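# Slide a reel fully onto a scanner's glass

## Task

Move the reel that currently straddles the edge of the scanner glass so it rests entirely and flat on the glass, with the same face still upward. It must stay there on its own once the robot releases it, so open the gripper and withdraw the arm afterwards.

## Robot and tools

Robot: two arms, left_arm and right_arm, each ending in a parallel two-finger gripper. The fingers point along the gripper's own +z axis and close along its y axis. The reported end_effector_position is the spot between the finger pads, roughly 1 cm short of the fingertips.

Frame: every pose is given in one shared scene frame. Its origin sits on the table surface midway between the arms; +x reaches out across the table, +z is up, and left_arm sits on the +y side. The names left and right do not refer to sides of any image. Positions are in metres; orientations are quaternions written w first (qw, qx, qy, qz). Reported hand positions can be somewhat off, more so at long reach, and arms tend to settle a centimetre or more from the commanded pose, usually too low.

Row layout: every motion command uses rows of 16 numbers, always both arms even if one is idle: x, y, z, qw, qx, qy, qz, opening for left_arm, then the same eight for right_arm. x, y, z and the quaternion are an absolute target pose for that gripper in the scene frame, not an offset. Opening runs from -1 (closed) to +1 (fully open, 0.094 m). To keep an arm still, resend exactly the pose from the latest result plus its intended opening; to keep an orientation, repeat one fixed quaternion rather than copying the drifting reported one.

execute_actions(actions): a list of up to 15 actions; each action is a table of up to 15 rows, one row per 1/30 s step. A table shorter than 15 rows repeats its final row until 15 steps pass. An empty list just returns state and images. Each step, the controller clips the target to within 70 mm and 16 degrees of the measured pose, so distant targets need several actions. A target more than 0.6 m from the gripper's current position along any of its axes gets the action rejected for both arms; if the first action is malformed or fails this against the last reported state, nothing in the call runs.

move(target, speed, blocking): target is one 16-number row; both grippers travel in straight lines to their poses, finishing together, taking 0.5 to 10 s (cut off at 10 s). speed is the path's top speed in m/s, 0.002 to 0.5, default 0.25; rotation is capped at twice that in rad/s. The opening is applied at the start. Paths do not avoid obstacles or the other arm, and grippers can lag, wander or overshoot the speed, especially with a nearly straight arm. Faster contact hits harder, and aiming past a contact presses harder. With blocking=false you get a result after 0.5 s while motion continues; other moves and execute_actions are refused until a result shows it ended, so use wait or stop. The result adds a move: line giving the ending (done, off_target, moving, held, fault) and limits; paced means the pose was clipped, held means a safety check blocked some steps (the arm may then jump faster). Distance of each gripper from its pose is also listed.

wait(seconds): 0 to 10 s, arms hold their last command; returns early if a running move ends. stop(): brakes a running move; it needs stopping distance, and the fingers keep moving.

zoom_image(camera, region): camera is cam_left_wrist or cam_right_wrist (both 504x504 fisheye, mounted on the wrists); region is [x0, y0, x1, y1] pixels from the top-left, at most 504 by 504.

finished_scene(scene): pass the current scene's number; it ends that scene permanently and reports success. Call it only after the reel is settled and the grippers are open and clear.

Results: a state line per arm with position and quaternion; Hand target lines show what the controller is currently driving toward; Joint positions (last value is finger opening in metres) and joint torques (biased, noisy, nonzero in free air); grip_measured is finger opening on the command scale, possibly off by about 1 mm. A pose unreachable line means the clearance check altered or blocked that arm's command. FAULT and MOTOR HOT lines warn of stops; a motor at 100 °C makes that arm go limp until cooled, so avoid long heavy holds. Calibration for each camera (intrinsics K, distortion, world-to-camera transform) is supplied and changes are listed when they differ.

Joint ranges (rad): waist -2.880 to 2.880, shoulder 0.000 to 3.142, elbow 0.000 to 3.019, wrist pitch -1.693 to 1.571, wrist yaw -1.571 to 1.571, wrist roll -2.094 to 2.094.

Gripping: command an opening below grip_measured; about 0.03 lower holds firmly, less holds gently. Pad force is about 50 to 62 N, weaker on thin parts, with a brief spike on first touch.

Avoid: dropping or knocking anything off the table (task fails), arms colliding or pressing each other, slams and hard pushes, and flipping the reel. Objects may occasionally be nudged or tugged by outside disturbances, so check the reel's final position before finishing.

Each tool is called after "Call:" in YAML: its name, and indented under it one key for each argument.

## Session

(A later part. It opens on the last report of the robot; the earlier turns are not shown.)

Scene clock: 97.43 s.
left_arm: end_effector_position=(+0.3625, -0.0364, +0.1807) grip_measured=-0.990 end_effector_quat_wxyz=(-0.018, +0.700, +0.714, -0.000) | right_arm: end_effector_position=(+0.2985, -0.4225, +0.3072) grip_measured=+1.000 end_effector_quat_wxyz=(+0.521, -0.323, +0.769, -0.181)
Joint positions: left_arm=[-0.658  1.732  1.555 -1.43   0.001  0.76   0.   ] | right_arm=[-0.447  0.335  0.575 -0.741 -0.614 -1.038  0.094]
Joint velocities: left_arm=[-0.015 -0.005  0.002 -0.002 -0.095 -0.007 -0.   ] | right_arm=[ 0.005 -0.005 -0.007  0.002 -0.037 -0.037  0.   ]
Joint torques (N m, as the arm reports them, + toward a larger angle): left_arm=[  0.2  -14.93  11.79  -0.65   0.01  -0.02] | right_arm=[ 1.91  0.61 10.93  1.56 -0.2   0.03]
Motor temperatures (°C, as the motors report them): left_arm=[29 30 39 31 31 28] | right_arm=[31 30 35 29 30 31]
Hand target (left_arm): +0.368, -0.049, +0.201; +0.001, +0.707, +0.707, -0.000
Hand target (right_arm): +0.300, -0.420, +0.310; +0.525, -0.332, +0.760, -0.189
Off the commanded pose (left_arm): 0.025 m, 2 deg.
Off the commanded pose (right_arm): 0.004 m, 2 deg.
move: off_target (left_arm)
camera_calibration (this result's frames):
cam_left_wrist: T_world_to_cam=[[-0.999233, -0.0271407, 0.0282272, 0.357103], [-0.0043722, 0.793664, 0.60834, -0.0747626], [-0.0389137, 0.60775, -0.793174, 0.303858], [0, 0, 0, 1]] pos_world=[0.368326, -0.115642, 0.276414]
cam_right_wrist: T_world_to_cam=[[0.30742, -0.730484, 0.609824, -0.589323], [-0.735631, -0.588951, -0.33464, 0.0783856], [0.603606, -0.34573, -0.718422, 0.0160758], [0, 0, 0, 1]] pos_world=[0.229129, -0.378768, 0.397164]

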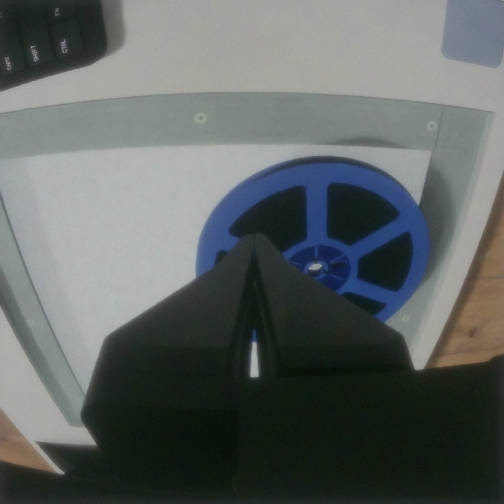

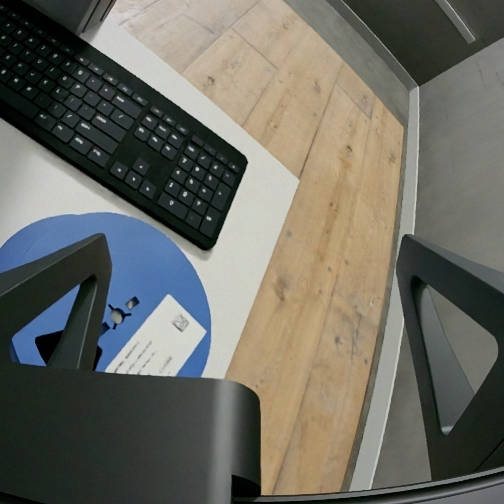

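Call:
move:
  target: [0.19,0.09,0.1,0,0.707,0.707,0,-1,0.30,-0.42,0.31,0.525,-0.332,0.76,-0.189,1]

Call:
move:
  target: [0.19,0.09,0.012,0,0.707,0.707,0,-1,0.30,-0.42,0.31,0.525,-0.332,0.76,-0.189,1]
  speed: 0.08

Call:
move:
  target: [0.25,0.09,0.012,0,0.707,0.707,0,-1,0.30,-0.42,0.31,0.525,-0.332,0.76,-0.189,1]
  speed: 0.05

Call:
move:
  target: [0.34,-0.05,0.2,0,0.707,0.707,0,-1,0.30,-0.42,0.31,0.525,-0.332,0.76,-0.189,1]

Scene clock: 106.67 s.
left_arm: end_effector_position=(+0.1915, +0.0891, +0.1040) grip_measured=-0.990 end_effector_quat_wxyz=(-0.002, +0.708, +0.706, -0.000) | right_arm: end_effector_position=(+0.2985, -0.4225, +0.3072) grip_measured=+1.000 end_effector_quat_wxyz=(+0.521, -0.323, +0.769, -0.181)
Joint positions: left_arm=[-0.766  1.241  0.806 -1.139  0.001  0.676  0.   ] | right_arm=[-0.447  0.335  0.575 -0.741 -0.614 -1.038  0.094]
Joint velocities: left_arm=[ 0.005  0.005 -0.017  0.002 -0.037 -0.081 -0.001] | right_arm=[ 0.005 -0.005  0.012  0.012 -0.051 -0.007  0.   ]
Joint torques (N m, as the arm reports them, + toward a larger angle): left_arm=[ 0.21 -6.78  6.78  0.9   0.08 -0.19] | right_arm=[ 1.98  0.7  10.94  1.52 -0.18  0.03]
Motor temperatures (°C, as the motors report them): left_arm=[29 30 40 31 31 28] | right_arm=[31 30 35 29 30 31]
Hand target (left_arm): +0.190, +0.088, +0.100; +0.001, +0.707, +0.707, -0.000
Hand target (right_arm): +0.300, -0.420, +0.310; +0.525, -0.332, +0.760, -0.189
Off the commanded pose (left_arm): 0.004 m, 0 deg.
Off the commanded pose (right_arm): 0.004 m, 2 deg.
move: done
camera_calibration (this result's frames):
cam_left_wrist: T_world_to_cam=[[-0.999978, -0.00309889, 0.00589714, 0.192108], [0.000976066, 0.807512, 0.589851, -0.128738], [-0.00658989, 0.589843, -0.807491, 0.157012], [0, 0, 0, 1]] pos_world=[0.193264, 0.0119402, 0.201588]
cam_right_wrist: T_world_to_cam=[[0.30742, -0.730484, 0.609824, -0.589323], [-0.735631, -0.588951, -0.33464, 0.0783856], [0.603606, -0.34573, -0.718422, 0.0160758], [0, 0, 0, 1]] pos_world=[0.229129, -0.378768, 0.397164]

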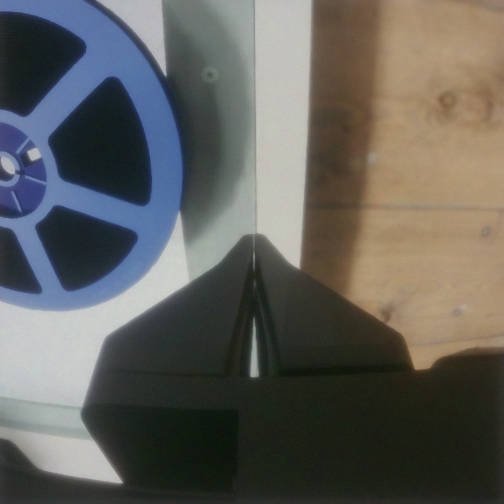

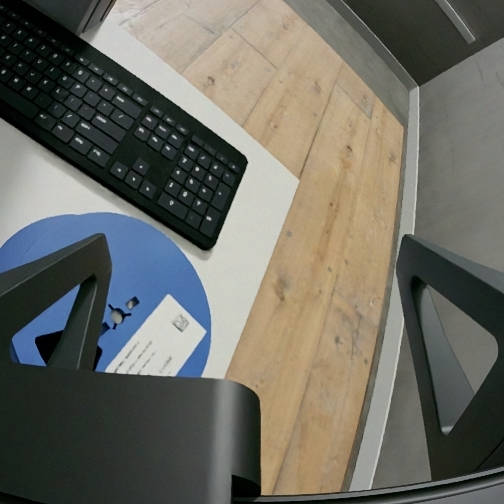

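Scene clock: 108.13 s.
left_arm: end_effector_position=(+0.1997, +0.0789, +0.0410) grip_measured=-0.990 end_effector_quat_wxyz=(+0.027, +0.708, +0.706, -0.003) | right_arm: end_effector_position=(+0.2985, -0.4225, +0.3072) grip_measured=+1.000 end_effector_quat_wxyz=(+0.521, -0.323, +0.769, -0.181)
Joint positions: left_arm=[-0.766  1.344  0.703 -0.876  0.001  0.676  0.   ] | right_arm=[-0.447  0.335  0.575 -0.741 -0.614 -1.038  0.094]
Joint velocities: left_arm=[-0.005 -0.015 -0.012 -0.007 -0.037  0.022 -0.001] | right_arm=[ 0.005 -0.015  0.007  0.007  0.037  0.066  0.   ]
Joint torques (N m, as the arm reports them, + toward a larger angle): left_arm=[-0.22 -2.48  4.01  1.97  0.06 -0.2 ] | right_arm=[ 1.98  0.43 10.9   1.48 -0.19  0.02]
Motor temperatures (°C, as the motors report them): left_arm=[29 30 39 31 31 28] | right_arm=[31 30 35 29 30 31]
Hand target (left_arm): +0.189, +0.091, +0.014; -0.000, +0.707, +0.707, +0.000
Hand target (right_arm): +0.300, -0.420, +0.310; +0.525, -0.332, +0.760, -0.189
Off the commanded pose (left_arm): 0.033 m, 3 deg.
Off the commanded pose (right_arm): 0.004 m, 2 deg.
move: off_target (left_arm)
camera_calibration (this result's frames):
cam_left_wrist: T_world_to_cam=[[-0.999539, -0.00365181, -0.0301263, 0.202097], [-0.0197031, 0.833129, 0.552727, -0.0796821], [0.0230807, 0.553066, -0.832818, 0.110203], [0, 0, 0, 1]] pos_world=[0.19789, 0.00617378, 0.14191]
cam_right_wrist: T_world_to_cam=[[0.30742, -0.730484, 0.609824, -0.589323], [-0.735631, -0.588951, -0.33464, 0.0783856], [0.603606, -0.34573, -0.718422, 0.0160758], [0, 0, 0, 1]] pos_world=[0.229129, -0.378768, 0.397164]

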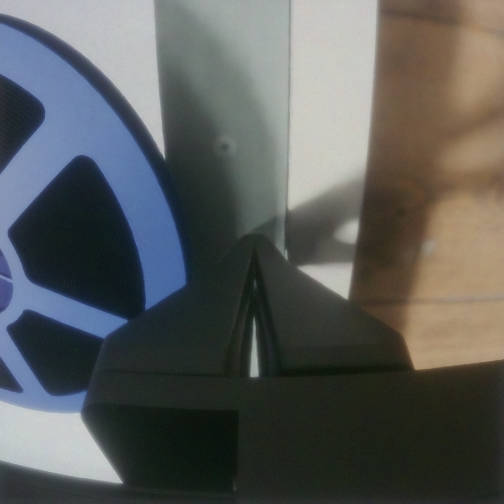

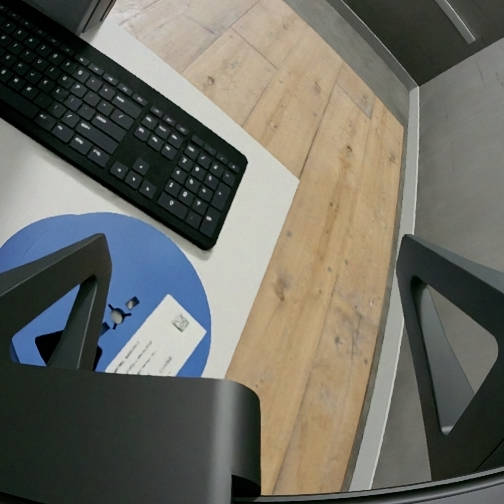

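Scene clock: 109.63 s.
left_arm: end_effector_position=(+0.2451, +0.0827, +0.0407) grip_measured=-0.990 end_effector_quat_wxyz=(+0.026, +0.710, +0.704, -0.005) | right_arm: end_effector_position=(+0.2985, -0.4225, +0.3072) grip_measured=+1.000 end_effector_quat_wxyz=(+0.521, -0.323, +0.769, -0.181)
Joint positions: left_arm=[-0.653  1.417  0.774 -0.876  0.011  0.793  0.   ] | right_arm=[-0.447  0.335  0.575 -0.741 -0.614 -1.038  0.094]
Joint velocities: left_arm=[ 0.005 -0.015 -0.012  0.002 -0.007 -0.007  0.   ] | right_arm=[ 0.005 -0.015 -0.017 -0.002  0.007 -0.007  0.   ]
Joint torques (N m, as the arm reports them, + toward a larger angle): left_arm=[ 2.11 -1.77  6.24  1.5  -0.31  0.02] | right_arm=[ 1.92  0.61 10.87  1.46 -0.18  0.03]
Motor temperatures (°C, as the motors report them): left_arm=[29 30 39 31 31 28] | right_arm=[31 30 35 29 30 31]
Hand target (left_arm): +0.248, +0.092, +0.014; -0.001, +0.707, +0.707, -0.000
Hand target (right_arm): +0.300, -0.420, +0.310; +0.525, -0.332, +0.760, -0.189
Off the commanded pose (left_arm): 0.030 m, 3 deg.
Off the commanded pose (right_arm): 0.004 m, 2 deg.
move: off_target (left_arm)
camera_calibration (this result's frames):
cam_left_wrist: T_world_to_cam=[[-0.999653, 0.000490331, -0.0263266, 0.247001], [-0.0141098, 0.834186, 0.551303, -0.0832395], [0.0222316, 0.551483, -0.83389, 0.107232], [0, 0, 0, 1]] pos_world=[0.243357, 0.0101794, 0.141813]
cam_right_wrist: T_world_to_cam=[[0.30742, -0.730484, 0.609824, -0.589323], [-0.735631, -0.588951, -0.33464, 0.0783856], [0.603606, -0.34573, -0.718422, 0.0160758], [0, 0, 0, 1]] pos_world=[0.229129, -0.378768, 0.397164]

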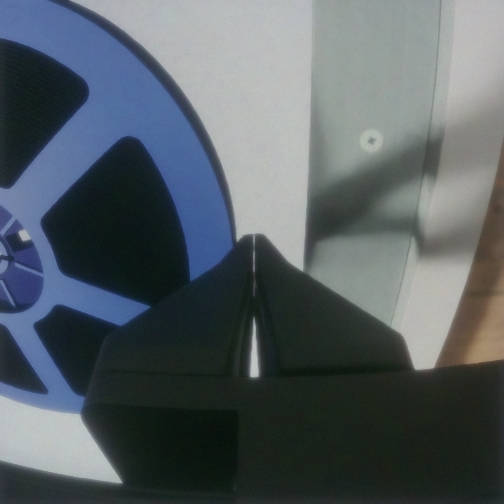

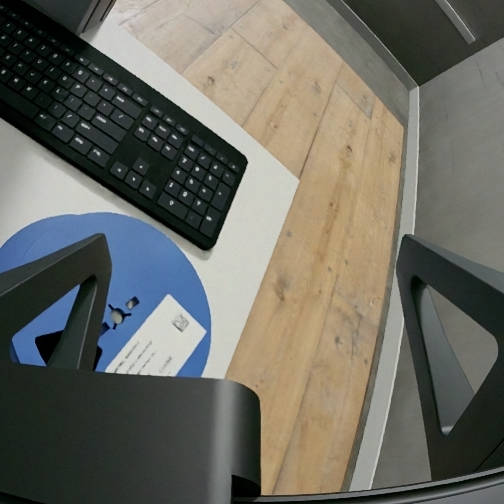

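Scene clock: 111.07 s.
left_arm: end_effector_position=(+0.3341, -0.0366, +0.1952) grip_measured=-0.990 end_effector_quat_wxyz=(-0.002, +0.708, +0.707, -0.001) | right_arm: end_effector_position=(+0.2985, -0.4225, +0.3072) grip_measured=+1.000 end_effector_quat_wxyz=(+0.521, -0.323, +0.769, -0.181)
Joint positions: left_arm=[-0.699  1.654  1.493 -1.413  0.003  0.741  0.   ] | right_arm=[-0.447  0.335  0.575 -0.741 -0.614 -1.038  0.094]
Joint velocities: left_arm=[-0.015 -0.015 -0.002 -0.012  0.007  0.051 -0.   ] | right_arm=[-0.015 -0.005 -0.017 -0.017 -0.022  0.007  0.   ]
Joint torques (N m, as the arm reports them, + toward a larger angle): left_arm=[  0.26 -11.89  11.08  -0.55  -0.01  -0.23] | right_arm=[ 2.01  0.56 10.89  1.49 -0.19  0.01]
Motor temperatures (°C, as the motors report them): left_arm=[29 30 39 31 31 28] | right_arm=[31 30 35 29 30 31]
Hand target (left_arm): +0.339, -0.048, +0.200; +0.001, +0.707, +0.707, -0.000
Hand target (right_arm): +0.300, -0.420, +0.310; +0.525, -0.332, +0.760, -0.189
Off the commanded pose (left_arm): 0.015 m, 0 deg.
Off the commanded pose (right_arm): 0.004 m, 2 deg.
move: off_target (left_arm)
camera_calibration (this result's frames):
cam_left_wrist: T_world_to_cam=[[-0.999962, -0.00538338, 0.00689324, 0.333485], [-0.000294427, 0.808406, 0.588625, -0.0805136], [-0.00874133, 0.588601, -0.808376, 0.306594], [0, 0, 0, 1]] pos_world=[0.336129, -0.113579, 0.292937]
cam_right_wrist: T_world_to_cam=[[0.30742, -0.730484, 0.609824, -0.589323], [-0.735631, -0.588951, -0.33464, 0.0783856], [0.603606, -0.34573, -0.718422, 0.0160758], [0, 0, 0, 1]] pos_world=[0.229129, -0.378768, 0.397164]

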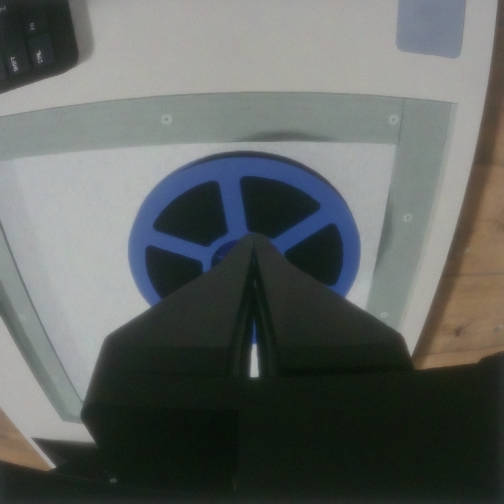

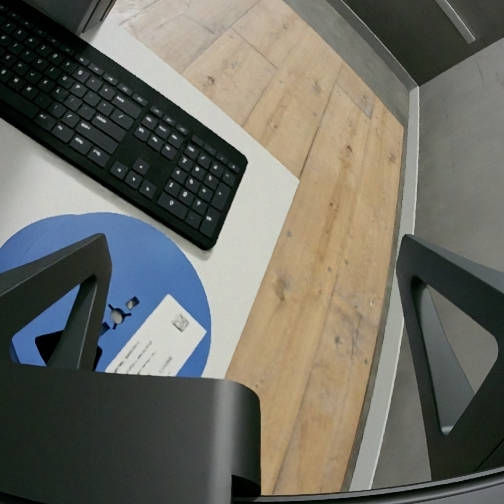

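Call:
move:
  target: [0.35,-0.08,0.012,0,0.707,0.707,0,-1,0.30,-0.42,0.31,0.525,-0.332,0.76,-0.189,1]
  speed: 0.1

Call:
move:
  target: [0.35,0.03,0.012,0,0.707,0.707,0,-1,0.30,-0.42,0.31,0.525,-0.332,0.76,-0.189,1]
  speed: 0.05

Call:
move:
  target: [0.35,-0.03,0.012,0,0.707,0.707,0,-1,0.30,-0.42,0.31,0.525,-0.332,0.76,-0.189,1]
  speed: 0.05

Call:
move:
  target: [0.35,-0.05,0.2,0,0.707,0.707,0,-1,0.30,-0.42,0.31,0.525,-0.332,0.76,-0.189,1]

Scene clock: 126.30 s.
left_arm: end_effector_position=(+0.3586, -0.0809, +0.0439) grip_measured=-0.990 end_effector_quat_wxyz=(+0.019, +0.707, +0.707, -0.002) | right_arm: end_effector_position=(+0.2985, -0.4225, +0.3072) grip_measured=+1.000 end_effector_quat_wxyz=(+0.521, -0.323, +0.769, -0.181)
Joint positions: left_arm=[-0.721  1.878  1.383 -1.037  0.001  0.716  0.   ] | right_arm=[-0.447  0.335  0.575 -0.741 -0.614 -1.038  0.094]
Joint velocities: left_arm=[-0.015 -0.005 -0.002 -0.012  0.022  0.051  0.   ] | right_arm=[-0.015 -0.015 -0.007  0.002 -0.051  0.037  0.   ]
Joint torques (N m, as the arm reports them, + toward a larger angle): left_arm=[  0.06 -14.35   5.9    1.49   0.05  -0.23] | right_arm=[ 1.82  0.67 10.91  1.56 -0.19  0.02]
Motor temperatures (°C, as the motors report them): left_arm=[29 30 40 31 31 28] | right_arm=[31 30 35 29 30 31]
Hand target (left_arm): +0.350, -0.080, +0.013; +0.000, +0.707, +0.707, +0.000
Hand target (right_arm): +0.300, -0.420, +0.310; +0.525, -0.332, +0.760, -0.189
Off the commanded pose (left_arm): 0.033 m, 2 deg.
Off the commanded pose (right_arm): 0.004 m, 2 deg.
move: off_target (left_arm)
camera_calibration (this result's frames):
cam_left_wrist: T_world_to_cam=[[-0.999726, -0.00831629, -0.0219032, 0.359705], [-0.0192175, 0.825834, 0.563585, 0.0536705], [0.0134015, 0.563852, -0.825767, 0.20132], [0, 0, 0, 1]] pos_world=[0.357939, -0.154846, 0.143874]
cam_right_wrist: T_world_to_cam=[[0.30742, -0.730484, 0.609824, -0.589323], [-0.735631, -0.588951, -0.33464, 0.0783856], [0.603606, -0.34573, -0.718422, 0.0160758], [0, 0, 0, 1]] pos_world=[0.229129, -0.378768, 0.397164]

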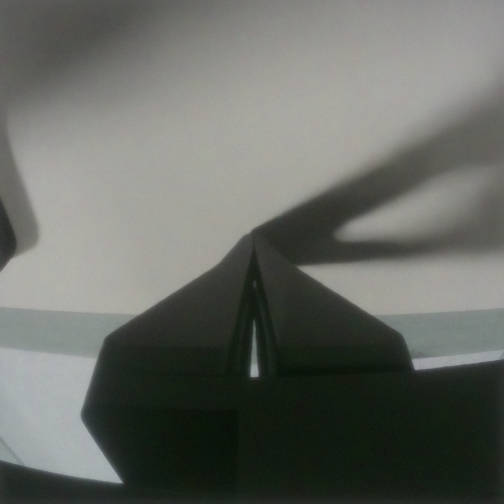

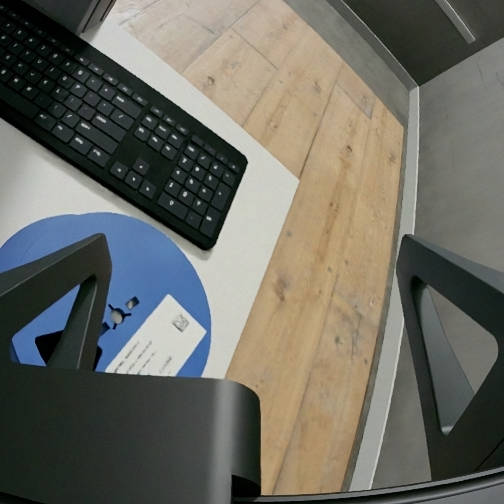

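Scene clock: 128.93 s.
left_arm: end_effector_position=(+0.3580, +0.0103, +0.0426) grip_measured=-0.990 end_effector_quat_wxyz=(+0.033, +0.709, +0.704, -0.001) | right_arm: end_effector_position=(+0.2985, -0.4225, +0.3072) grip_measured=+1.000 end_effector_quat_wxyz=(+0.521, -0.323, +0.769, -0.181)
Joint positions: left_arm=[-0.595  1.717  1.144 -0.932  0.005  0.85   0.   ] | right_arm=[-0.447  0.335  0.575 -0.741 -0.614 -1.038  0.094]
Joint velocities: left_arm=[ 0.005  0.015 -0.007  0.022  0.007 -0.007 -0.001] | right_arm=[-0.015  0.005 -0.007  0.022 -0.022  0.022  0.   ]
Joint torques (N m, as the arm reports them, + toward a larger angle): left_arm=[  2.51 -11.07   4.25   0.81  -0.09  -0.03] | right_arm=[ 2.04  0.59 10.9   1.51 -0.19  0.02]
Motor temperatures (°C, as the motors report them): left_arm=[29 30 40 31 31 28] | right_arm=[31 30 35 29 30 31]
Hand target (left_arm): +0.348, +0.030, +0.013; -0.001, +0.707, +0.707, -0.000
Hand target (right_arm): +0.300, -0.420, +0.310; +0.525, -0.332, +0.760, -0.189
Off the commanded pose (left_arm): 0.037 m, 4 deg.
Off the commanded pose (right_arm): 0.004 m, 2 deg.
move: off_target (left_arm)
camera_calibration (this result's frames):
cam_left_wrist: T_world_to_cam=[[-0.999095, -0.00119016, -0.0425157, 0.360445], [-0.0243576, 0.835466, 0.549003, -0.0185504], [0.034867, 0.549541, -0.834739, 0.141727], [0, 0, 0, 1]] pos_world=[0.354725, -0.0619574, 0.143813]
cam_right_wrist: T_world_to_cam=[[0.30742, -0.730484, 0.609824, -0.589323], [-0.735631, -0.588951, -0.33464, 0.0783856], [0.603606, -0.34573, -0.718422, 0.0160758], [0, 0, 0, 1]] pos_world=[0.229129, -0.378768, 0.397164]

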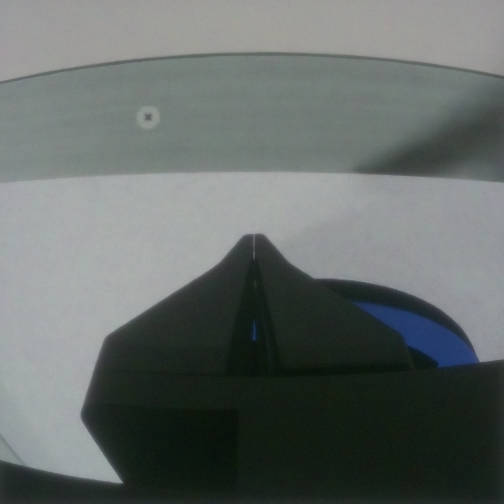

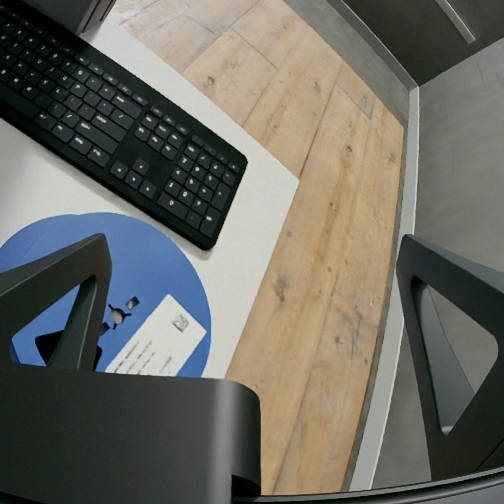

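Scene clock: 130.27 s.
left_arm: end_effector_position=(+0.3574, -0.0254, +0.0432) grip_measured=-0.990 end_effector_quat_wxyz=(+0.036, +0.705, +0.708, +0.002) | right_arm: end_effector_position=(+0.2985, -0.4225, +0.3072) grip_measured=+1.000 end_effector_quat_wxyz=(+0.521, -0.323, +0.769, -0.181)
Joint positions: left_arm=[-0.652  1.767  1.216 -0.947 -0.003  0.783  0.   ] | right_arm=[-0.447  0.335  0.575 -0.741 -0.614 -1.038  0.094]
Joint velocities: left_arm=[-0.015 -0.005  0.002  0.012 -0.066 -0.095  0.   ] | right_arm=[ 0.024  0.005  0.007  0.002 -0.007 -0.007  0.   ]
Joint torques (N m, as the arm reports them, + toward a larger angle): left_arm=[ -0.03 -10.3    8.17  -0.1    0.23  -0.22] | right_arm=[ 1.81  0.61 10.91  1.5  -0.19  0.03]
Motor temperatures (°C, as the motors report them): left_arm=[29 30 39 31 31 28] | right_arm=[31 30 35 29 30 31]
Hand target (left_arm): +0.349, -0.029, +0.013; +0.001, +0.707, +0.707, +0.000
Hand target (right_arm): +0.300, -0.420, +0.310; +0.525, -0.332, +0.760, -0.189
Off the commanded pose (left_arm): 0.032 m, 4 deg.
Off the commanded pose (right_arm): 0.004 m, 2 deg.
move: off_target (left_arm)
camera_calibration (this result's frames):
cam_left_wrist: T_world_to_cam=[[-0.998688, -0.0119721, -0.0497797, 0.359708], [-0.0373077, 0.836034, 0.547407, 0.0156725], [0.0350639, 0.548547, -0.835384, 0.161762], [0, 0, 0, 1]] pos_world=[0.354149, -0.0975301, 0.14446]
cam_right_wrist: T_world_to_cam=[[0.30742, -0.730484, 0.609824, -0.589323], [-0.735631, -0.588951, -0.33464, 0.0783856], [0.603606, -0.34573, -0.718422, 0.0160758], [0, 0, 0, 1]] pos_world=[0.229129, -0.378768, 0.397164]

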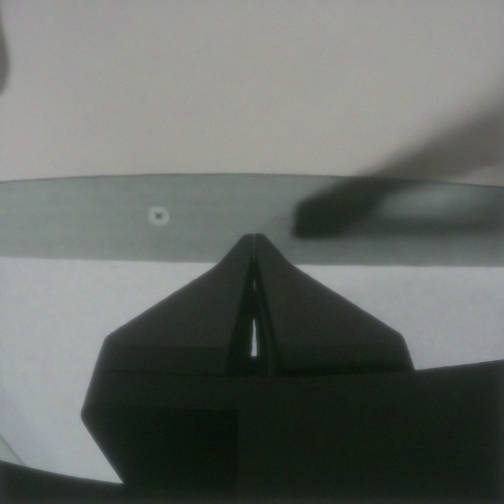

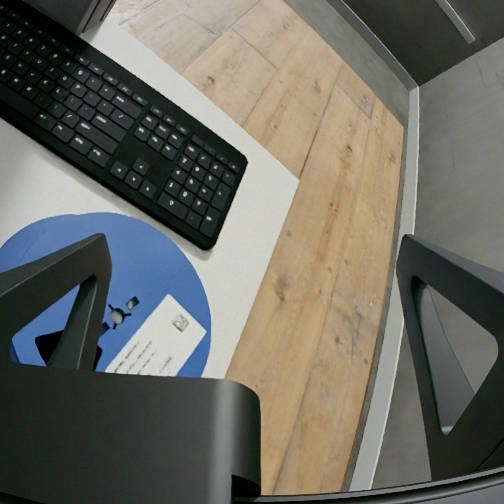

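Scene clock: 131.40 s.
left_arm: end_effector_position=(+0.3451, -0.0390, +0.1919) grip_measured=-0.990 end_effector_quat_wxyz=(-0.005, +0.708, +0.706, +0.001) | right_arm: end_effector_position=(+0.2985, -0.4225, +0.3072) grip_measured=+1.000 end_effector_quat_wxyz=(+0.521, -0.323, +0.769, -0.181)
Joint positions: left_arm=[-0.687  1.683  1.522 -1.419 -0.001  0.755  0.   ] | right_arm=[-0.447  0.335  0.575 -0.741 -0.614 -1.038  0.094]
Joint velocities: left_arm=[-0.005 -0.005 -0.007 -0.012 -0.081 -0.037 -0.   ] | right_arm=[ 0.015 -0.005  0.002 -0.022 -0.022 -0.007  0.   ]
Joint torques (N m, as the arm reports them, + toward a larger angle): left_arm=[  0.32 -14.1   10.96  -0.53   0.19  -0.23] | right_arm=[ 1.97  0.61 10.92  1.46 -0.18  0.02]
Motor temperatures (°C, as the motors report them): left_arm=[29 30 40 31 31 28] | right_arm=[31 30 35 29 30 31]
Hand target (left_arm): +0.349, -0.049, +0.200; +0.000, +0.708, +0.707, -0.000
Hand target (right_arm): +0.300, -0.420, +0.310; +0.525, -0.332, +0.760, -0.189
Off the commanded pose (left_arm): 0.015 m, 1 deg.
Off the commanded pose (right_arm): 0.004 m, 2 deg.
move: off_target (left_arm)
camera_calibration (this result's frames):
cam_left_wrist: T_world_to_cam=[[-0.999961, -0.00312543, 0.00823489, 0.344343], [0.00238478, 0.803939, 0.594707, -0.0788605], [-0.00847906, 0.594704, -0.8039, 0.304683], [0, 0, 0, 1]] pos_world=[0.347102, -0.116721, 0.288998]
cam_right_wrist: T_world_to_cam=[[0.30742, -0.730484, 0.609824, -0.589323], [-0.735631, -0.588951, -0.33464, 0.0783856], [0.603606, -0.34573, -0.718422, 0.0160758], [0, 0, 0, 1]] pos_world=[0.229129, -0.378768, 0.397164]

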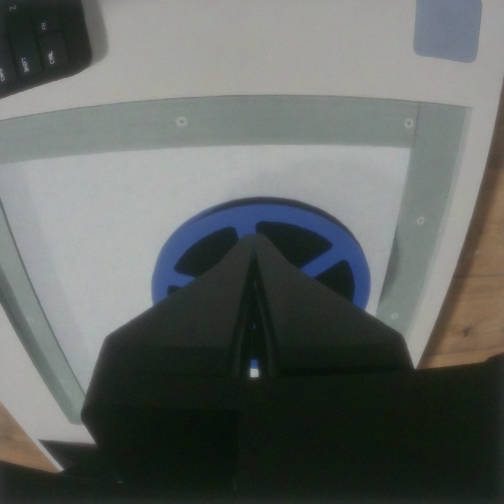

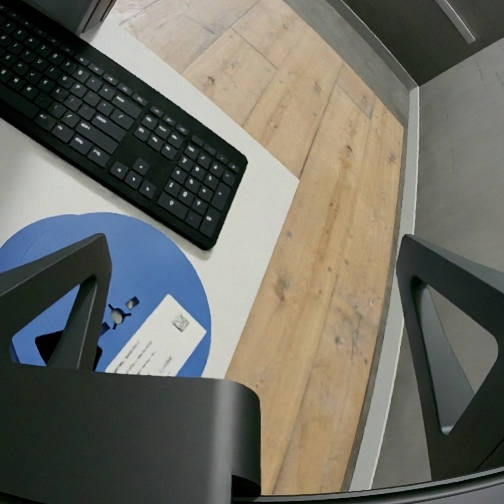

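Call:
finished_scene:
  scene: 2

The scene is finished: the task was done.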